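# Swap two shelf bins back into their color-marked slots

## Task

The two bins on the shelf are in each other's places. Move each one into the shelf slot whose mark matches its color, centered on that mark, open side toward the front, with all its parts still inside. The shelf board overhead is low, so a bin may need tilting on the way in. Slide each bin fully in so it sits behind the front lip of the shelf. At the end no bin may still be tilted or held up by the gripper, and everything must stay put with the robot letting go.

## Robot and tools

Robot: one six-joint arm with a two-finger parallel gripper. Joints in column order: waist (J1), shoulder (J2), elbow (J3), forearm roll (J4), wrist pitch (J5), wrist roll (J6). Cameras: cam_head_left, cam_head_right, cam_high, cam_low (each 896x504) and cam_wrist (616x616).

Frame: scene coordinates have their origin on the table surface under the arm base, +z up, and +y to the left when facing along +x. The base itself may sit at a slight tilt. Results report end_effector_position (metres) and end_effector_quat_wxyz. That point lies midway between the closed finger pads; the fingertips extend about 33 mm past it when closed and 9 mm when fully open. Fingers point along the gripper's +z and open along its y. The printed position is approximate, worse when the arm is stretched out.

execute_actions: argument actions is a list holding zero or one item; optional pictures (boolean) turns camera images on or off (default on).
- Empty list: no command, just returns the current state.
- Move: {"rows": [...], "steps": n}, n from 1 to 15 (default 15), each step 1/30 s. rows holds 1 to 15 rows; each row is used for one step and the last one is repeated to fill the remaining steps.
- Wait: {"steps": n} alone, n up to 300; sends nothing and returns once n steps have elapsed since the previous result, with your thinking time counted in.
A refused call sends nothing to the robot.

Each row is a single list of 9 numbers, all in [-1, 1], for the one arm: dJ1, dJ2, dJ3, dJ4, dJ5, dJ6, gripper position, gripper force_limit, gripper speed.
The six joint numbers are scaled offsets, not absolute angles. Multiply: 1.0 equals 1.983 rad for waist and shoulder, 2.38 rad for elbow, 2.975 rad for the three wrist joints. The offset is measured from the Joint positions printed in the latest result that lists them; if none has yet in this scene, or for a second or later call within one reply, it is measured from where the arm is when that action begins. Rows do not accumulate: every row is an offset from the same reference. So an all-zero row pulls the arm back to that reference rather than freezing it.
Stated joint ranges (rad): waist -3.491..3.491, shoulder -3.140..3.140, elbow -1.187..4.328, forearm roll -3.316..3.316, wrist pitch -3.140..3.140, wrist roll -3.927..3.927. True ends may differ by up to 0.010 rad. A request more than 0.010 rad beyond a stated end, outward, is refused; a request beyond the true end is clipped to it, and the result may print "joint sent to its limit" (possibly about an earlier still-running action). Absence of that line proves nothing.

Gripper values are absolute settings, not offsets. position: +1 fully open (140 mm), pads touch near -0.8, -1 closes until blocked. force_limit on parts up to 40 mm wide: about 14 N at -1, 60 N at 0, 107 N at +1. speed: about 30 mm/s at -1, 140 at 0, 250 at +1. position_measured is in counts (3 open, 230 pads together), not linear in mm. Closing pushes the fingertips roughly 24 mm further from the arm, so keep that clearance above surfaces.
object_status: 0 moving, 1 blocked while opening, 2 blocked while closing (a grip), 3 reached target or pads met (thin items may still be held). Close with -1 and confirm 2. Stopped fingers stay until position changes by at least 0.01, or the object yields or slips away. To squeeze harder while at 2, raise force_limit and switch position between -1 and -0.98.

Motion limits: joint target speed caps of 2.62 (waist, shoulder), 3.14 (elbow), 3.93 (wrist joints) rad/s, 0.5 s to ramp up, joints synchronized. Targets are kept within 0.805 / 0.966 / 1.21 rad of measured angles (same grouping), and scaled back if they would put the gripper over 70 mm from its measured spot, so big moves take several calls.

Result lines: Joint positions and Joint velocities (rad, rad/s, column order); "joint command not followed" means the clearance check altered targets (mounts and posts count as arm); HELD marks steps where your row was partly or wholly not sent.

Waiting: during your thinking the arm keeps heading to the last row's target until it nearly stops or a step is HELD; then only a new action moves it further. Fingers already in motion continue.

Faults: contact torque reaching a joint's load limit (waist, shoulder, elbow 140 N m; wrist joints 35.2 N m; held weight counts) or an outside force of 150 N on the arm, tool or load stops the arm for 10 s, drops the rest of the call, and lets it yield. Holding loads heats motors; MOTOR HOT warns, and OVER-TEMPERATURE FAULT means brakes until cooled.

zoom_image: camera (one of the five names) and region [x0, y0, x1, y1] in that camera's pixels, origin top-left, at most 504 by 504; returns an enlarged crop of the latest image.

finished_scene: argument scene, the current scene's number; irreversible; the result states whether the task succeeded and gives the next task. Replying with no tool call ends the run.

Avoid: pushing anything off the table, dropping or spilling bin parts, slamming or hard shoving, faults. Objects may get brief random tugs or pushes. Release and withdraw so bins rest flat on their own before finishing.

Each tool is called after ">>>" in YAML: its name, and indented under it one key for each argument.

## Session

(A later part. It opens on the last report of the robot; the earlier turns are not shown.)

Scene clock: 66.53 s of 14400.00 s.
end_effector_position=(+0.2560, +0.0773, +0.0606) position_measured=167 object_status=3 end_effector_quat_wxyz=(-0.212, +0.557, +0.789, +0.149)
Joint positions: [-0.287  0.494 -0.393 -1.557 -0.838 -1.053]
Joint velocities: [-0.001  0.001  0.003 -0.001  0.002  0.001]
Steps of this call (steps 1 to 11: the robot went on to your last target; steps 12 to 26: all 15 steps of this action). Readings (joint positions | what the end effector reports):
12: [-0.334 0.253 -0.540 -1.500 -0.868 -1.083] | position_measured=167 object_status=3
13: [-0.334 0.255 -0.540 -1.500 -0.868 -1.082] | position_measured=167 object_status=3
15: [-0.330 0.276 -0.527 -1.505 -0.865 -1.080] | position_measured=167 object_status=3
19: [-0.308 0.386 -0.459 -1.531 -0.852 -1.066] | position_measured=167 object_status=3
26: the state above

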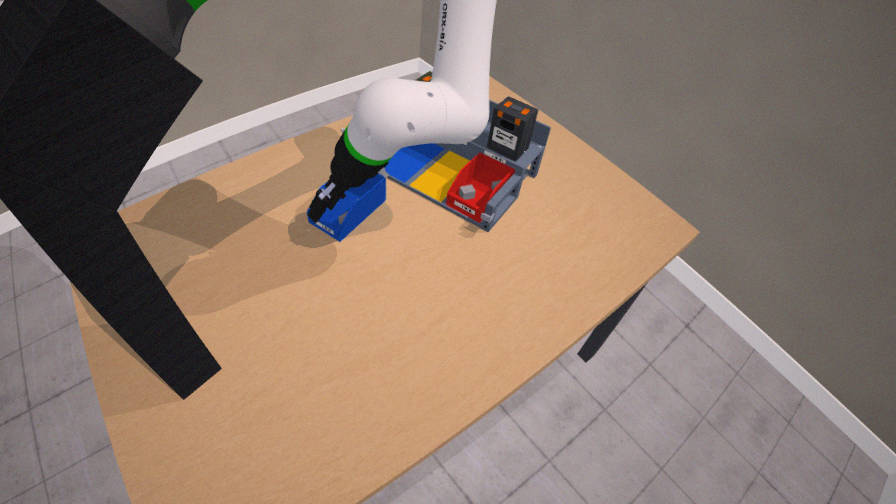

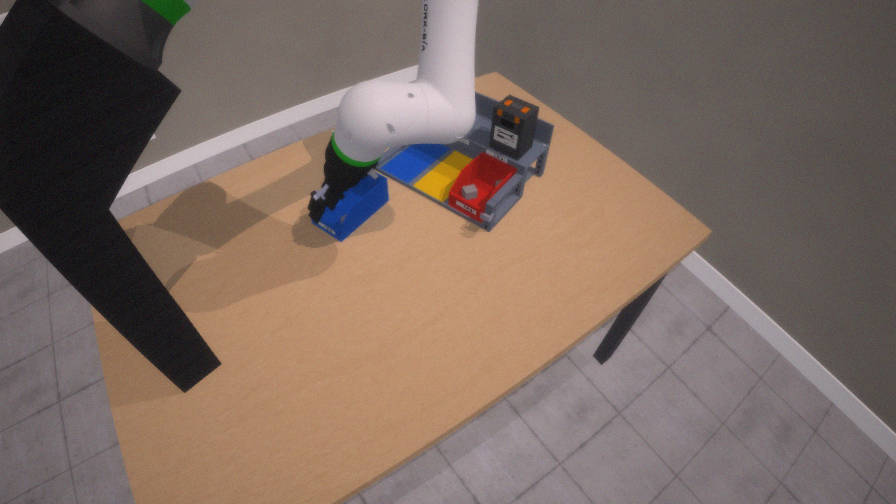

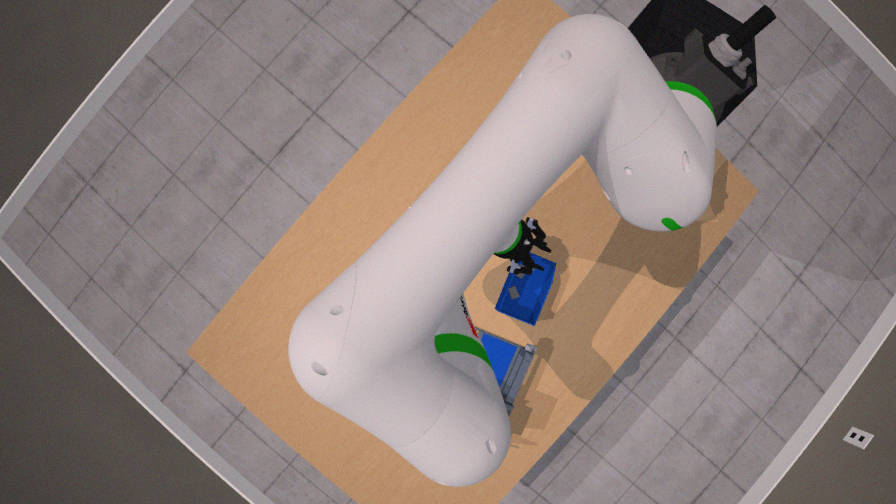

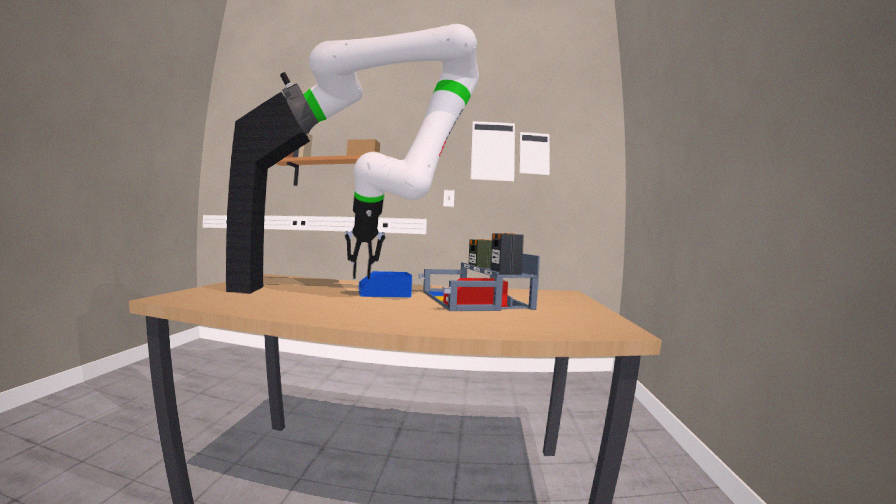

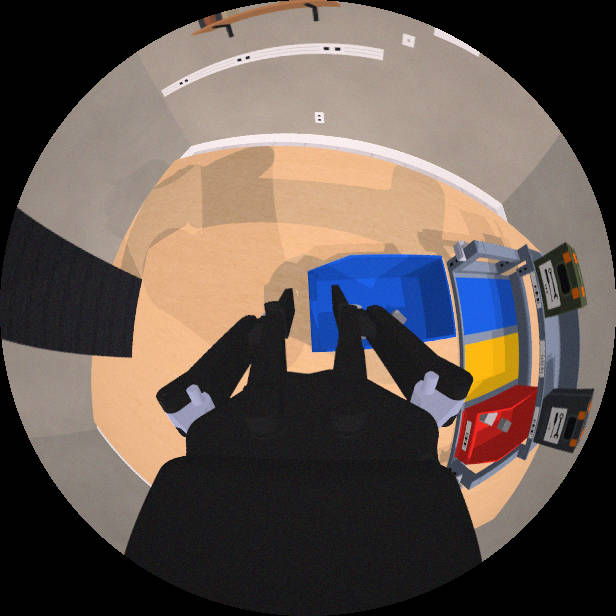

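>>> execute_actions:
  actions:
    - {"rows":[[0.0089,0.0328,0.0244,-0.007,0.0037,0.0037,-0.45,0.5,-0.5],[0.0089,0.0328,0.0244,-0.007,0.0037,0.0037,-0.45,0.5,-0.5],[0.0089,0.0328,0.0244,-0.007,0.0037,0.0037,-0.45,0.5,-0.5],[0.0089,0.0328,0.0244,-0.007,0.0037,0.0037,-0.45,0.5,-0.5],[0.0089,0.0328,0.0244,-0.007,0.0037,0.0037,-0.45,0.5,-0.5],[0.0089,0.0328,0.0244,-0.007,0.0037,0.0037,-0.45,0.5,-0.5],[0.0089,0.0328,0.0244,-0.007,0.0037,0.0037,-0.45,0.5,-0.5],[0.0089,0.0328,0.0244,-0.007,0.0037,0.0037,-1,0.5,-0.5]]}
  pictures: false

>>> execute_actions:
  actions:
    - {"steps":12}

Scene clock: 67.73 s of 14400.00 s.
end_effector_position=(+0.2560, +0.0774, +0.0340) position_measured=215 object_status=0 end_effector_quat_wxyz=(-0.212, +0.556, +0.790, +0.149)
Joint positions: [-0.269  0.559 -0.335 -1.578 -0.827 -1.042]
Joint velocities: [ 0.     0.    -0.    -0.    -0.001  0.   ]
Steps of this call (steps 1 to 15: the robot went on to your last target; steps 16 to 21: nothing new was sent; steps 22 to 36: all 15 steps of this action). Readings (joint positions | what the end effector reports):
22: [-0.286 0.494 -0.393 -1.557 -0.838 -1.053] | position_measured=167 object_status=0
23: [-0.286 0.496 -0.391 -1.558 -0.838 -1.052] | position_measured=168 object_status=0
25: [-0.280 0.517 -0.373 -1.564 -0.834 -1.049] | position_measured=177 object_status=0
29: [-0.269 0.559 -0.335 -1.577 -0.827 -1.042] | position_measured=186 object_status=0
36: the state above

Scene clock: 68.13 s of 14400.00 s.
end_effector_position=(+0.2560, +0.0774, +0.0340) position_measured=223 object_status=2 end_effector_quat_wxyz=(-0.212, +0.556, +0.790, +0.149)
Joint positions: [-0.269  0.559 -0.335 -1.578 -0.827 -1.042]
Joint velocities: [ 0.001 -0.     0.    -0.     0.001 -0.   ]
Steps of this call (steps 1 to 12: the robot went on to your last target). Readings (joint positions | what the end effector reports):
1: [-0.269 0.559 -0.335 -1.578 -0.827 -1.042] | position_measured=219 object_status=0
2: [-0.269 0.559 -0.335 -1.578 -0.827 -1.042] | position_measured=223 object_status=0
4: [-0.269 0.559 -0.335 -1.578 -0.827 -1.042] | position_measured=223 object_status=0
8: [-0.269 0.559 -0.335 -1.578 -0.827 -1.042] | position_measured=223 object_status=2
12: the state above

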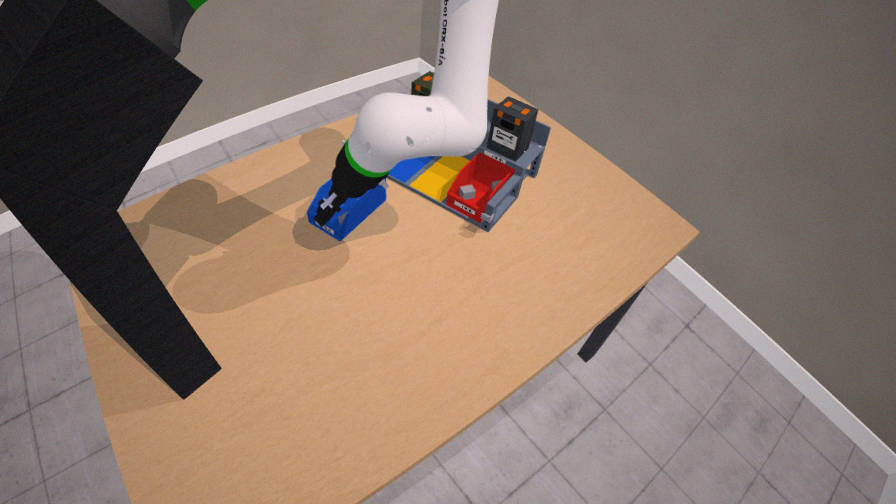

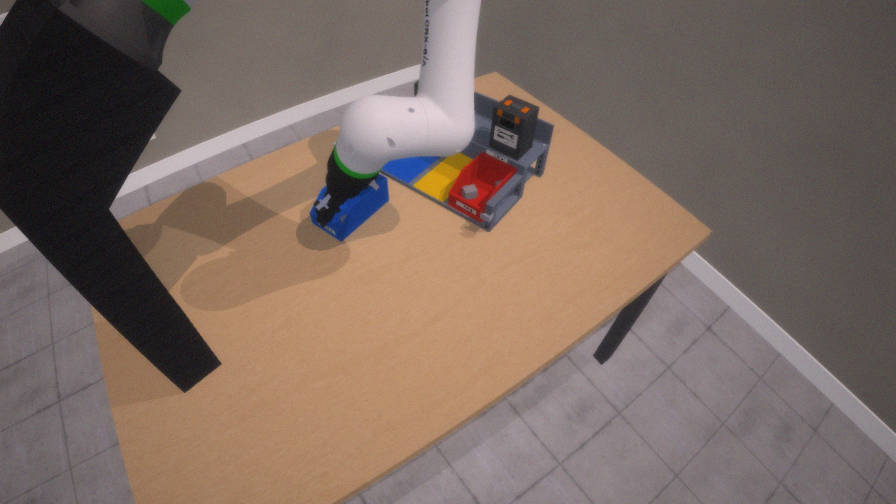

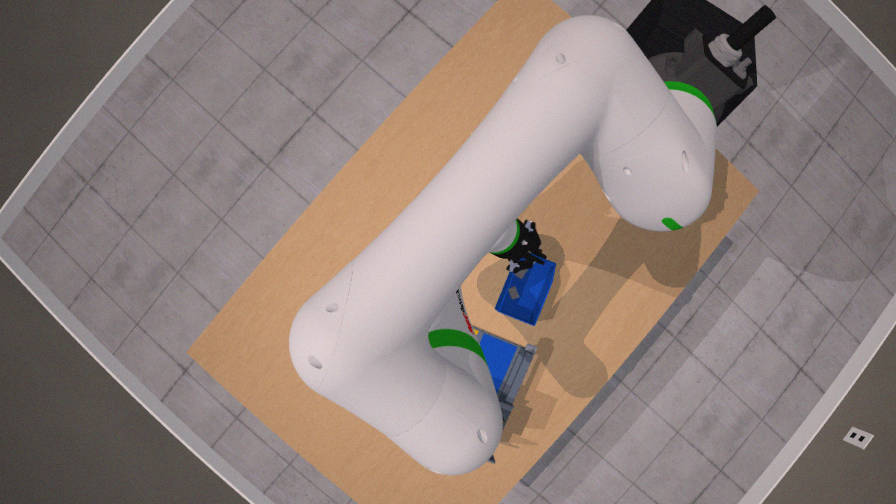

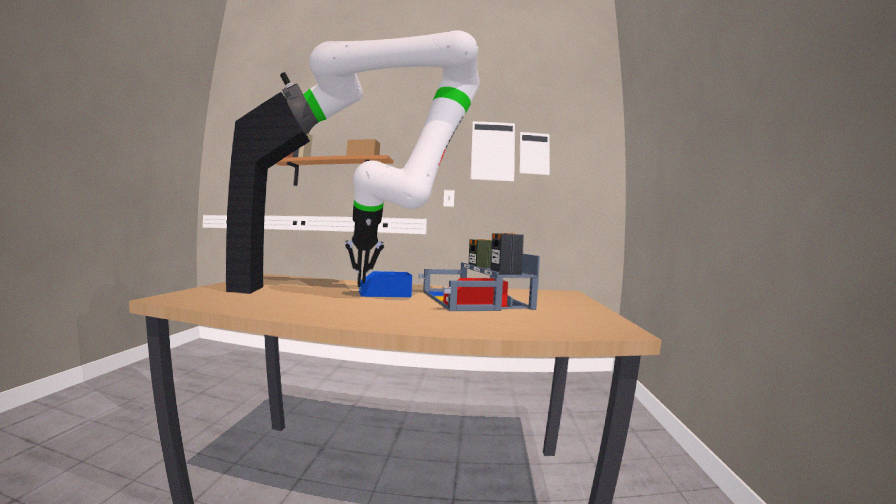

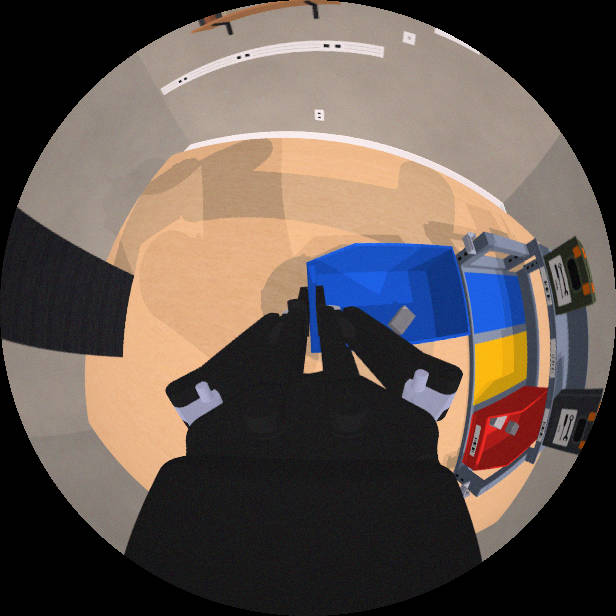

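>>> execute_actions:
  actions:
    - {"rows":[[-0.003,-0.011,-0.008,0.002,-0.001,-0.001,-1,0.5,0],[-0.006,-0.021,-0.016,0.0045,-0.0025,-0.0025,-1,0.5,0],[-0.009,-0.032,-0.024,0.007,-0.004,-0.004,-1,0.5,0],[-0.0115,-0.043,-0.032,0.009,-0.005,-0.005,-1,0.5,0],[-0.0115,-0.043,-0.032,0.009,-0.005,-0.005,-1,0.5,0],[-0.006,-0.052,-0.028,0.015,-0.003,-0.018,-1,0.5,0],[-0.001,-0.06,-0.024,0.02,-0.0017,-0.03,-1,0.5,0],[0.004,-0.068,-0.02,0.026,0,-0.042,-1,0.5,0],[0.009,-0.075,-0.0165,0.031,0.0016,-0.055,-1,0.5,0],[0.014,-0.083,-0.0126,0.0366,0.0033,-0.067,-1,0.5,0],[0.019,-0.09,-0.009,0.042,0.005,-0.08,-1,0.5,0],[0.0245,-0.0975,-0.005,0.048,0.0066,-0.092,-1,0.5,0],[0.0296,-0.105,-0.001,0.053,0.0083,-0.1045,-1,0.5,0],[0.0347,-0.112,0.003,0.059,0.01,-0.117,-1,0.5,0],[0.0398,-0.1195,0.0067,0.0643,0.0116,-0.1294,-1,0.5,0]]}
  pictures: false

>>> execute_actions:
  actions:
    - {"steps":8}

Scene clock: 71.87 s of 14400.00 s.
end_effector_position=(+0.3102, +0.0895, +0.0726) position_measured=223 object_status=2 end_effector_quat_wxyz=(-0.216, +0.563, +0.784, +0.147)
Joint positions: [-0.227  0.374 -0.355 -1.445 -0.811 -1.294]
Joint velocities: [ 0.312 -0.423  0.308  0.476  0.151 -1.083]
Steps of this call (steps 1 to 15: the robot went on to your last target; steps 16 to 90: nothing new was sent; then 0.23 s passed at rest; steps 91 to 105: all 15 steps of this action). Readings (joint positions | what the end effector reports):
91: [-0.269 0.559 -0.335 -1.578 -0.827 -1.042] | position_measured=223 object_status=2
92: [-0.269 0.557 -0.337 -1.578 -0.827 -1.042] | position_measured=223 object_status=2
94: [-0.275 0.536 -0.355 -1.571 -0.831 -1.045] | position_measured=223 object_status=2
98: [-0.287 0.469 -0.406 -1.544 -0.839 -1.067] | position_measured=223 object_status=2
105: the state above

Scene clock: 72.13 s of 14400.00 s.
end_effector_position=(+0.3442, +0.0976, +0.0753) position_measured=223 object_status=2 end_effector_quat_wxyz=(-0.214, +0.568, +0.781, +0.146)
Joint positions: [-0.19   0.322 -0.319 -1.386 -0.793 -1.427]
Joint velocities: [ 0.001 -0.     0.     0.     0.001 -0.003]
Steps of this call (steps 1 to 8: the robot went on to your last target). Readings (joint positions | what the end effector reports):
1: [-0.217 0.359 -0.345 -1.428 -0.806 -1.331] | position_measured=223 object_status=2
2: [-0.207 0.346 -0.335 -1.413 -0.801 -1.366] | position_measured=223 object_status=2
4: [-0.194 0.327 -0.323 -1.393 -0.795 -1.412] | position_measured=223 object_status=2
8: the state above

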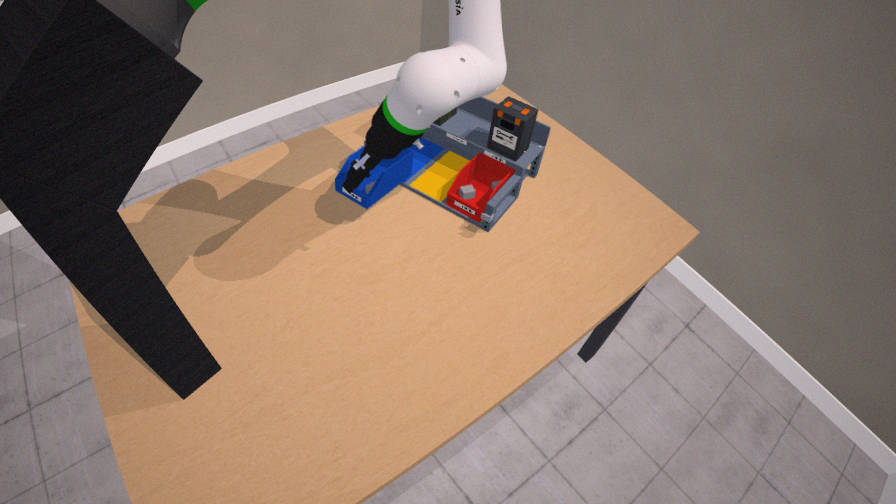

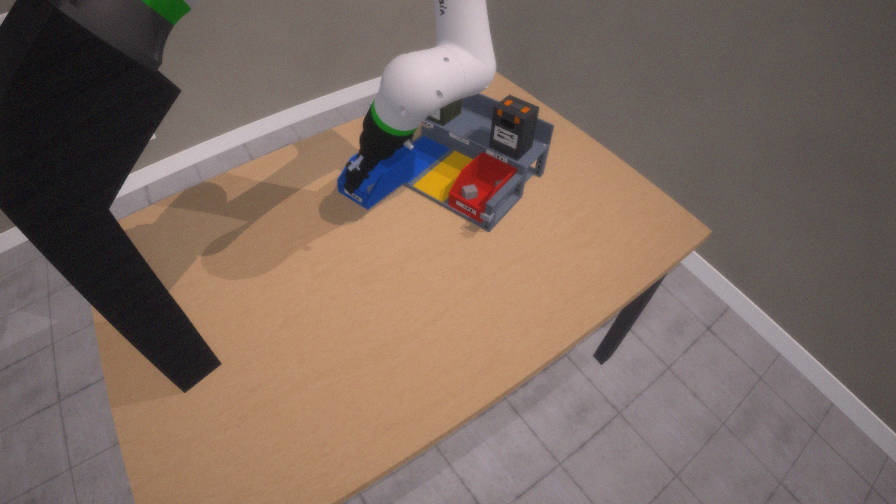

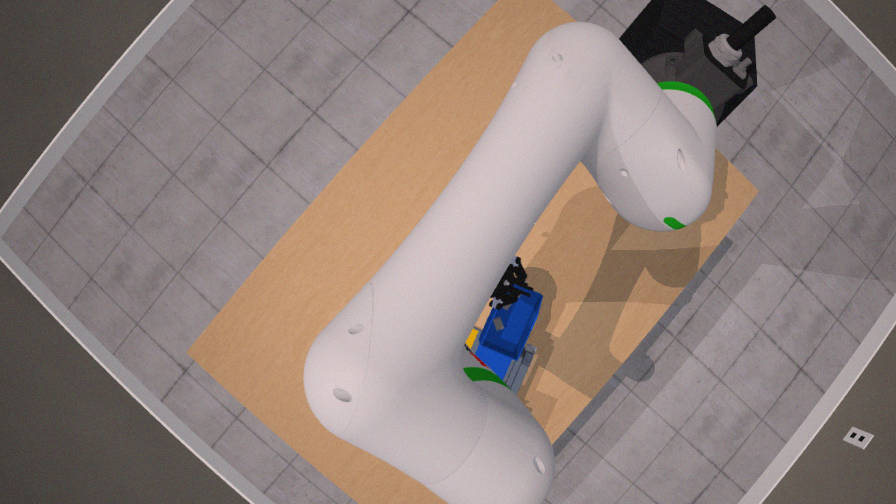

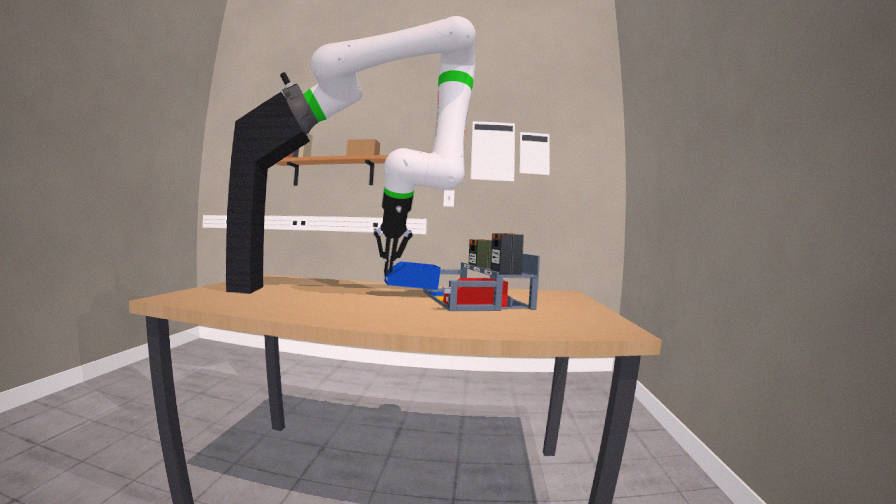

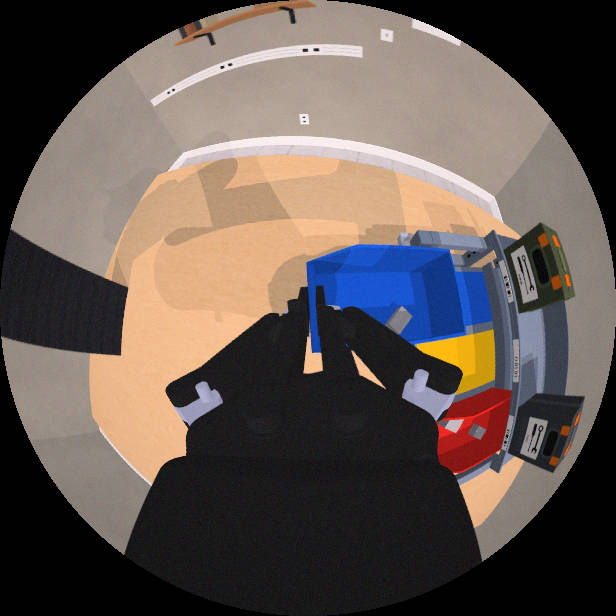

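>>> execute_actions:
  actions: []

Scene clock: 74.33 s of 14400.00 s.
end_effector_position=(+0.3443, +0.0977, +0.0753) position_measured=223 object_status=2 end_effector_quat_wxyz=(-0.214, +0.568, +0.781, +0.146)
Joint positions: [-0.19   0.322 -0.319 -1.386 -0.793 -1.427]
Joint velocities: [ 0.001 -0.    -0.     0.    -0.    -0.   ]
Steps of this call (steps 1 to 30: the robot went on to your last target; steps 31 to 66: nothing new was sent). Readings (joint positions | what the end effector reports):
1: [-0.190 0.322 -0.319 -1.386 -0.793 -1.427] | position_measured=223 object_status=2
2: [-0.190 0.322 -0.319 -1.386 -0.793 -1.427] | position_measured=223 object_status=2
4: [-0.190 0.322 -0.319 -1.386 -0.793 -1.427] | position_measured=223 object_status=2
8: [-0.190 0.322 -0.319 -1.386 -0.793 -1.427] | position_measured=223 object_status=2
66: the state above
The arm was judged still, so your last target was given up. Only a new action makes it travel on or press farther. Fingers that are still opening or closing keep moving.

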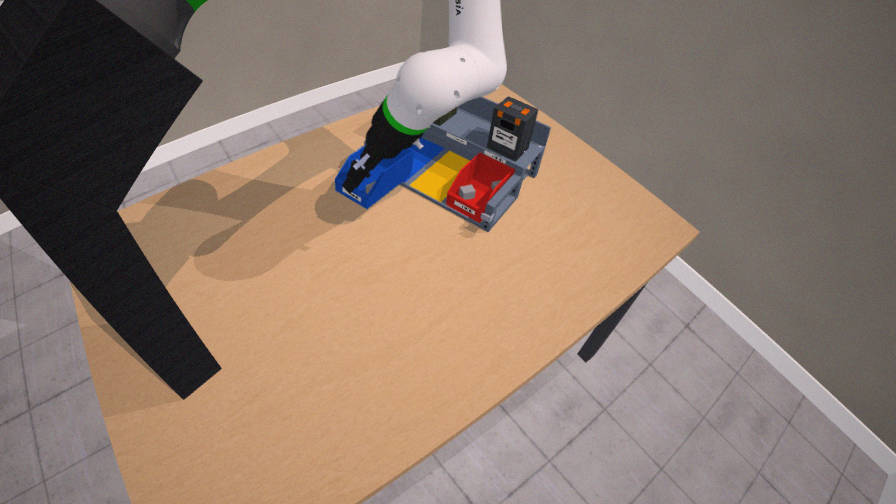

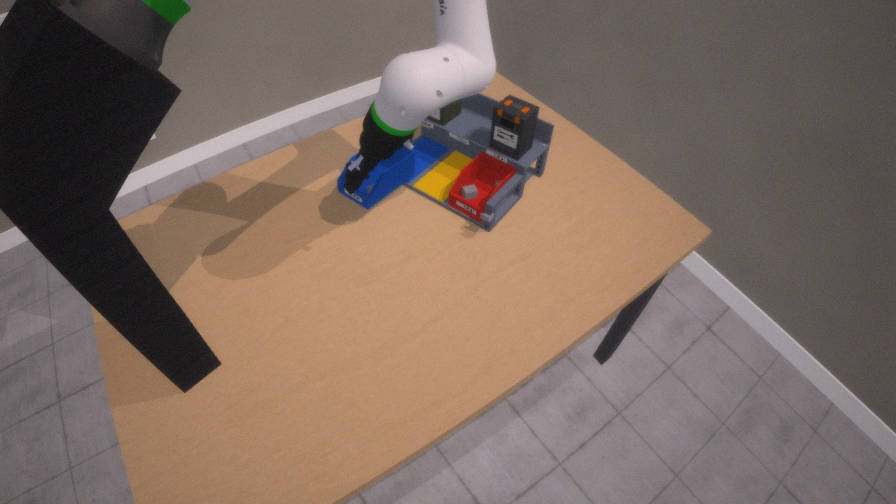

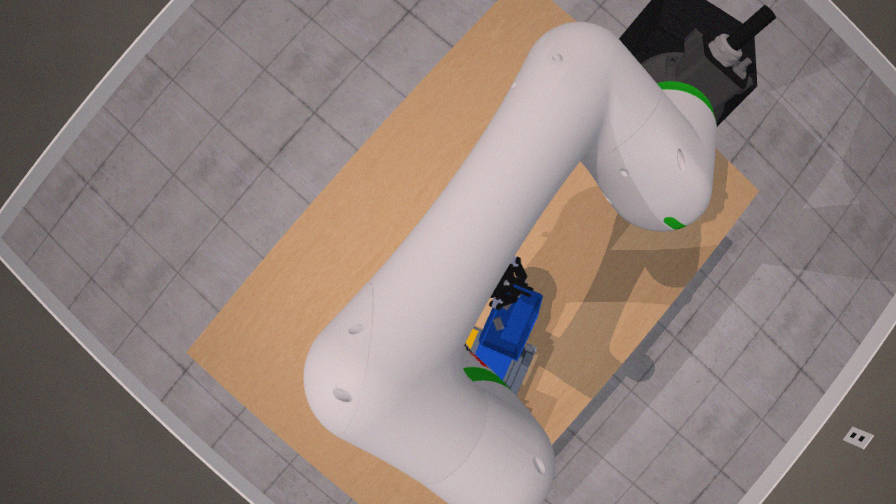

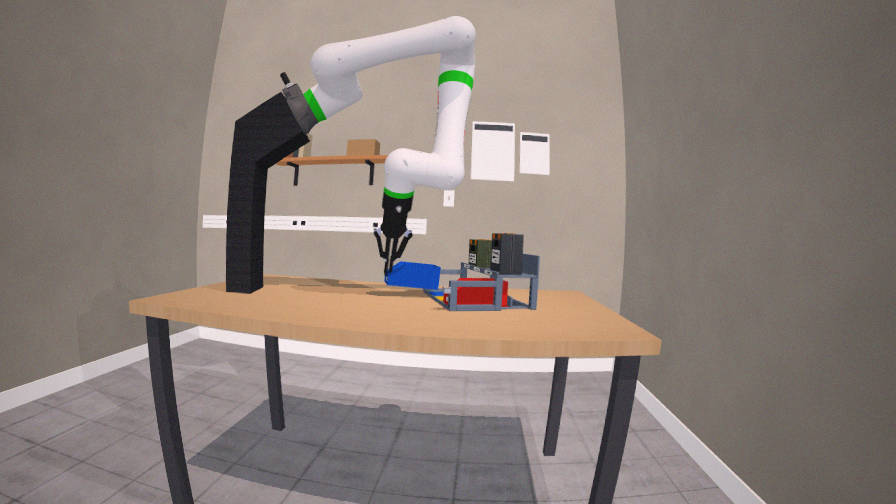

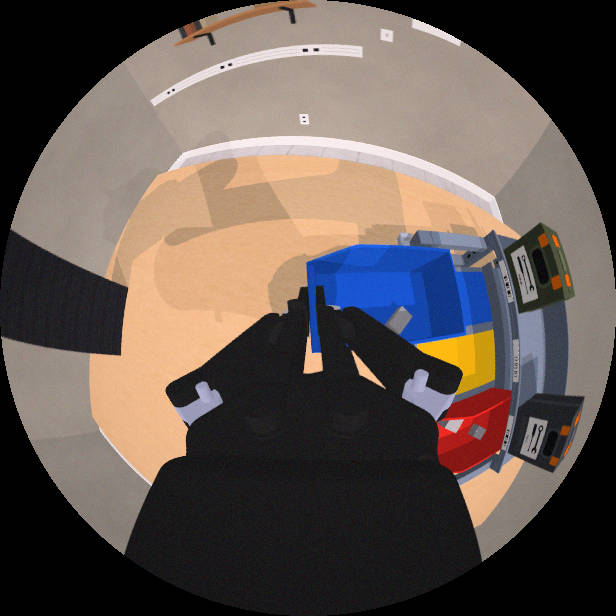

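>>> execute_actions:
  actions:
    - {"rows":[[0.009,-0.0019,0.0087,0.011,0.002,-0.019,-1,0.5,0],[0.018,-0.0038,0.017,0.022,0.004,-0.037,-1,0.5,0],[0.027,-0.007,0.026,0.034,0.006,-0.056,-1,0.5,0],[0.036,-0.010,0.035,0.045,0.008,-0.075,-1,0.5,0],[0.0456,-0.0125,0.0434,0.0563,0.0098,-0.0933,-1,0.5,0]]}

>>> zoom_image:
  camera: "cam_low"
  region: [370,220,550,320]

Scene clock: 75.43 s of 14400.00 s.
end_effector_position=(+0.3857, +0.1126, +0.0665) position_measured=223 object_status=2 end_effector_quat_wxyz=(-0.234, +0.570, +0.777, +0.127)
Joint positions: [-0.1    0.297 -0.216 -1.219 -0.763 -1.704]
Joint velocities: [ 0.001 -0.    -0.     0.002  0.002 -0.003]
Steps of this call (steps 1 to 18: nothing new was sent; steps 19 to 33: all 15 steps of this action). Readings (joint positions | what the end effector reports):
19: [-0.190 0.322 -0.319 -1.386 -0.793 -1.427] | position_measured=223 object_status=2
20: [-0.189 0.322 -0.318 -1.385 -0.792 -1.430] | position_measured=223 object_status=2
22: [-0.179 0.319 -0.307 -1.366 -0.789 -1.462] | position_measured=223 object_status=2
26: [-0.129 0.306 -0.249 -1.274 -0.773 -1.615] | position_measured=223 object_status=2
33: the state above

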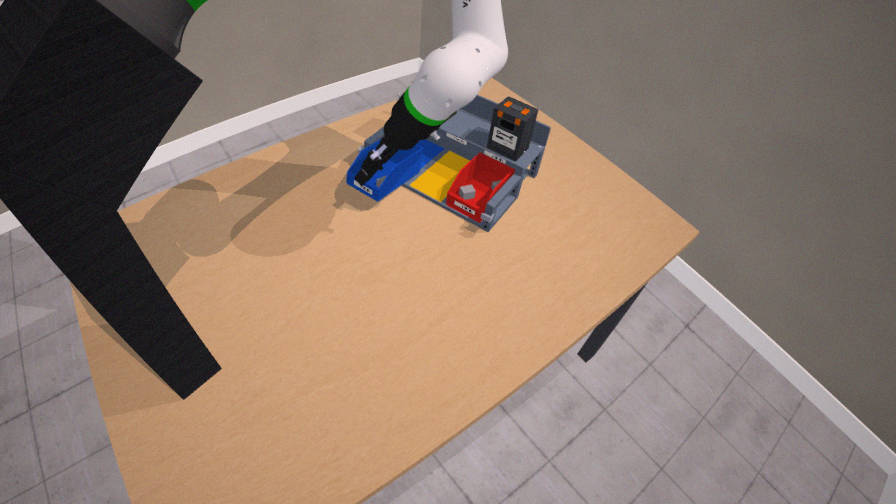

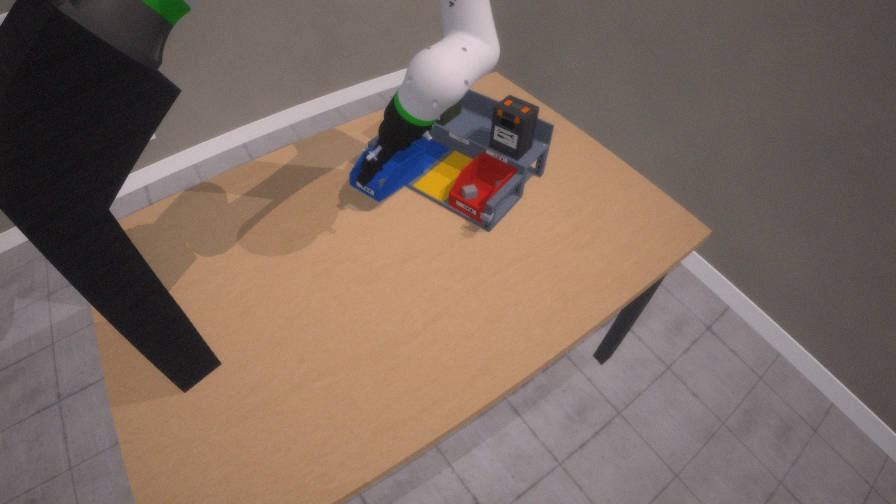

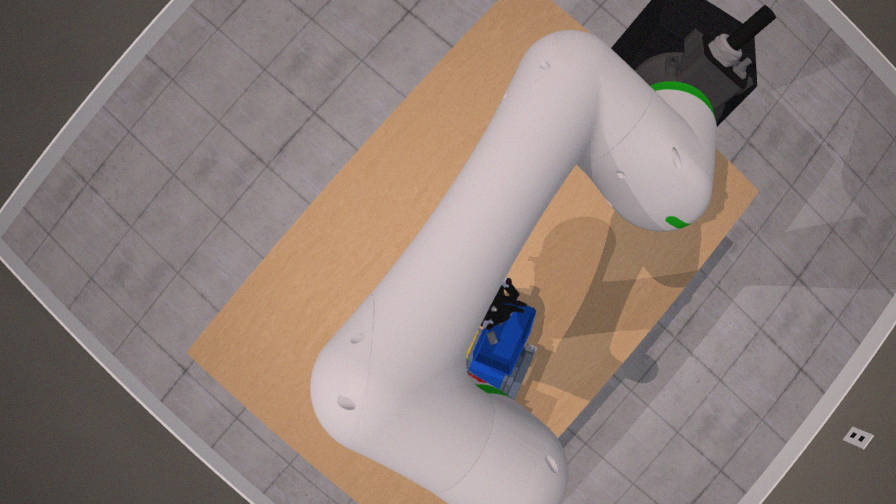

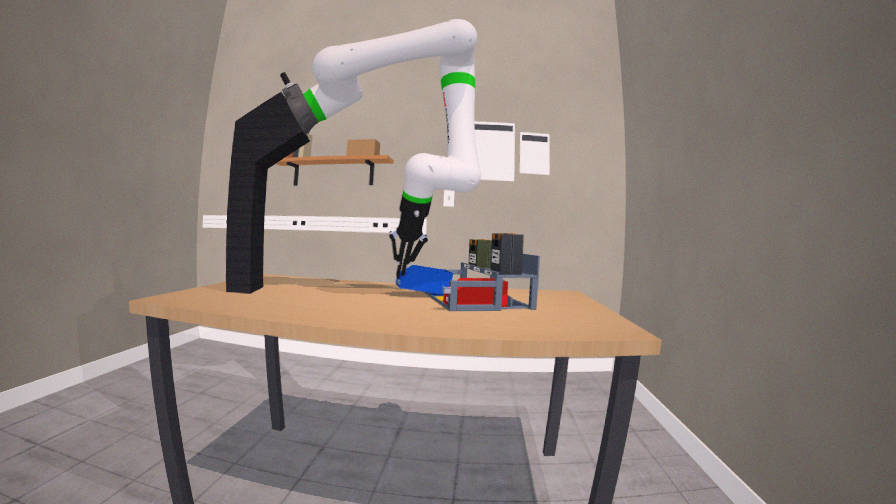

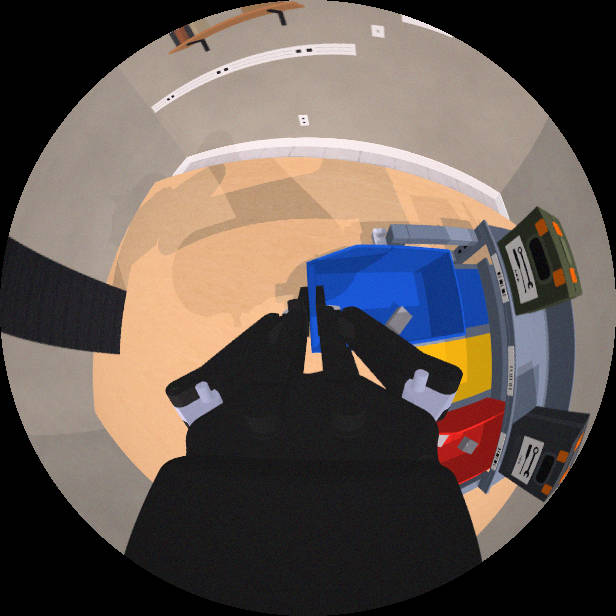

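Region (370, 220, 550, 320) of cam_low's 896x504 image, scaled by 2.800, with more detail than that image has.

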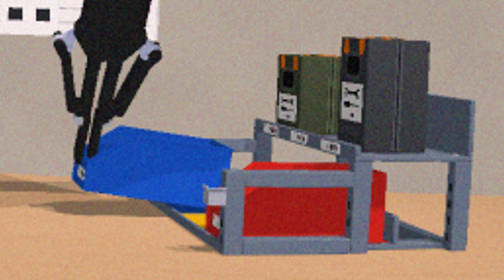

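>>> execute_actions:
  actions:
    - {"rows":[[0.009,-0.0013,0.0087,0.011,0.002,-0.019,-1,0.5,0],[0.018,-0.0026,0.017,0.022,0.004,-0.037,-1,0.5,0],[0.027,-0.0038,0.026,0.034,0.006,-0.056,-1,0.5,0],[0.036,-0.005,0.035,0.045,0.008,-0.075,-1,0.5,0],[0.0458,-0.0064,0.0436,0.0566,0.0095,-0.0934,-1,0.5,0]]}

>>> zoom_image:
  camera: "cam_low"
  region: [370,220,550,320]

Scene clock: 76.47 s of 14400.00 s.
end_effector_position=(+0.4338, +0.1307, +0.0568) position_measured=223 object_status=2 end_effector_quat_wxyz=(-0.241, +0.578, +0.772, +0.106)
Joint positions: [-0.009  0.284 -0.112 -1.051 -0.735 -1.982]
Joint velocities: [ 0.002 -0.    -0.    -0.     0.002 -0.002]
Steps of this call (steps 1 to 15: the robot went on to your last target; step 16: nothing new was sent; steps 17 to 31: all 15 steps of this action). Readings (joint positions | what the end effector reports):
17: [-0.099 0.297 -0.216 -1.219 -0.763 -1.704] | position_measured=223 object_status=2
18: [-0.098 0.297 -0.215 -1.217 -0.763 -1.708] | position_measured=223 object_status=2
20: [-0.089 0.295 -0.203 -1.198 -0.760 -1.739] | position_measured=223 object_status=2
24: [-0.039 0.288 -0.146 -1.106 -0.744 -1.892] | position_measured=223 object_status=2
31: the state above

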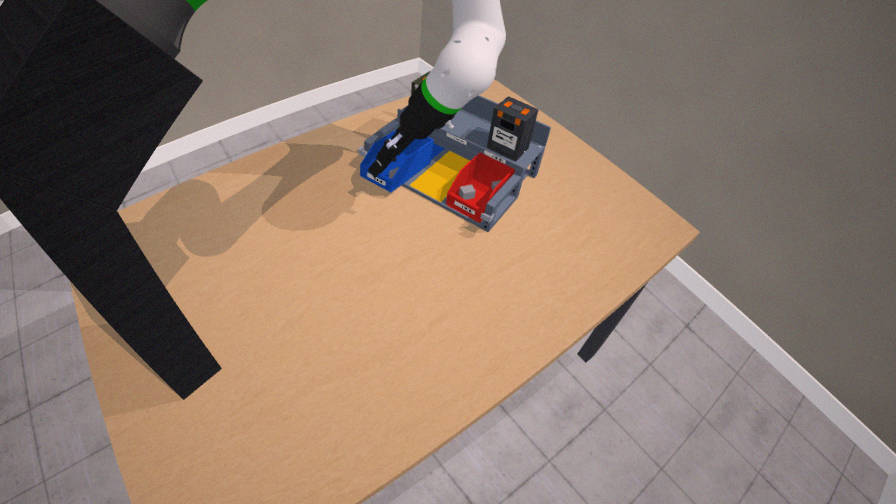

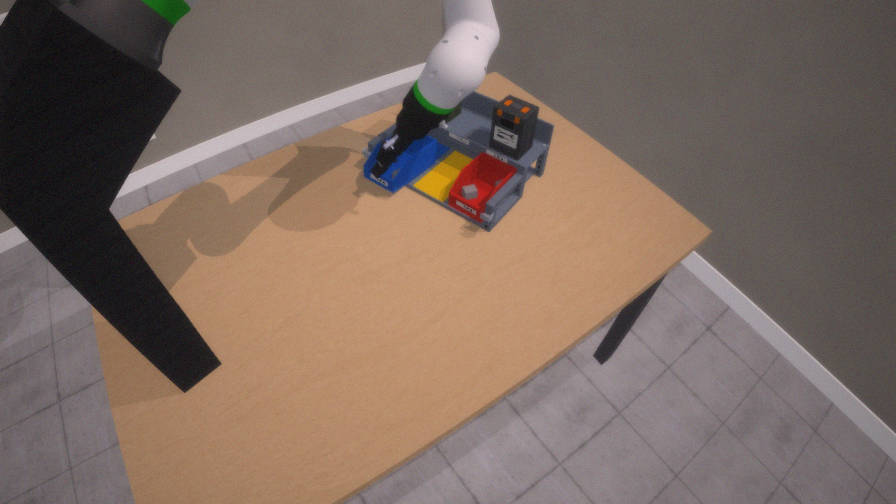

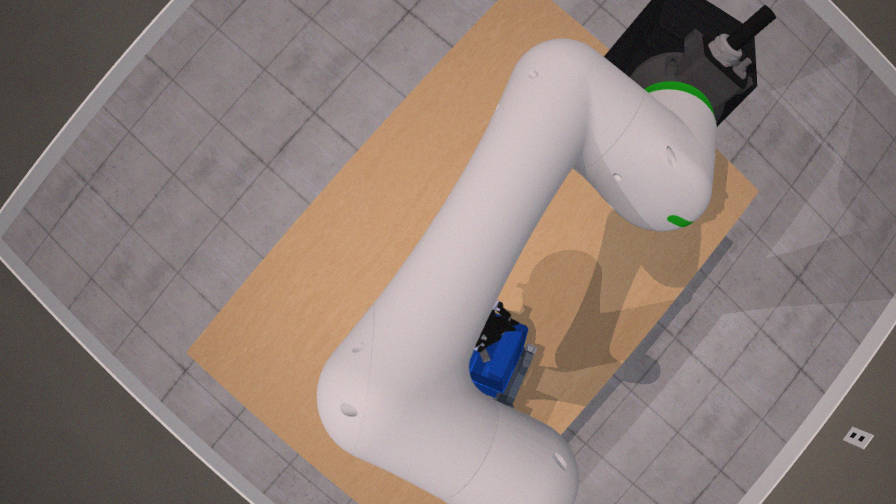

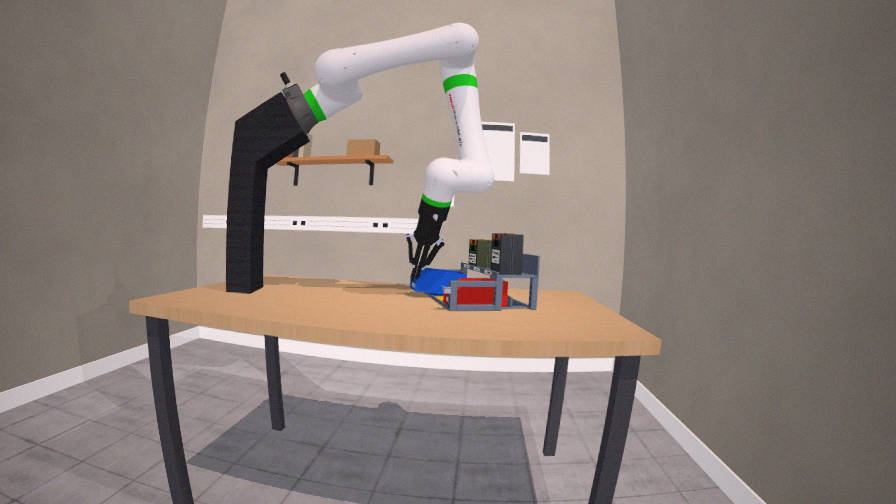

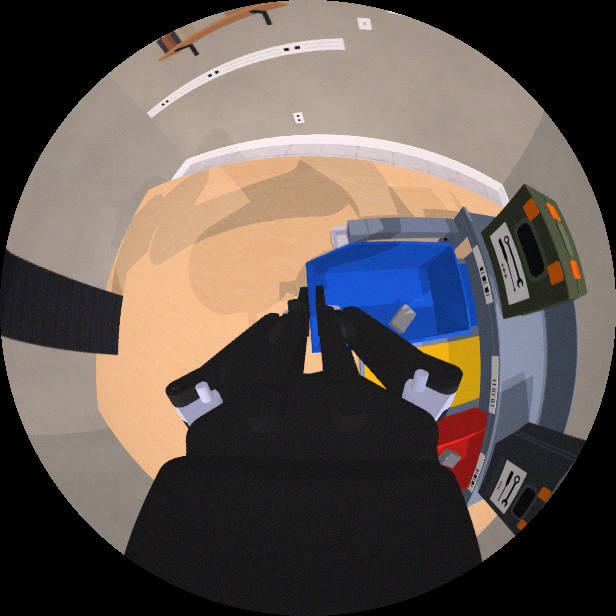

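Region (370, 220, 550, 320) of cam_low's 896x504 image, scaled by 2.800, with more detail than that image has.

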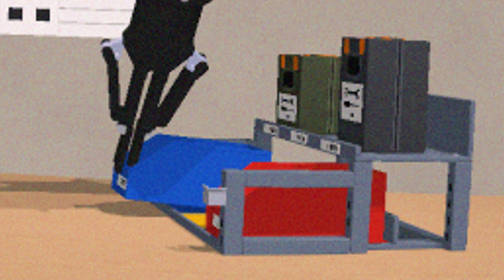

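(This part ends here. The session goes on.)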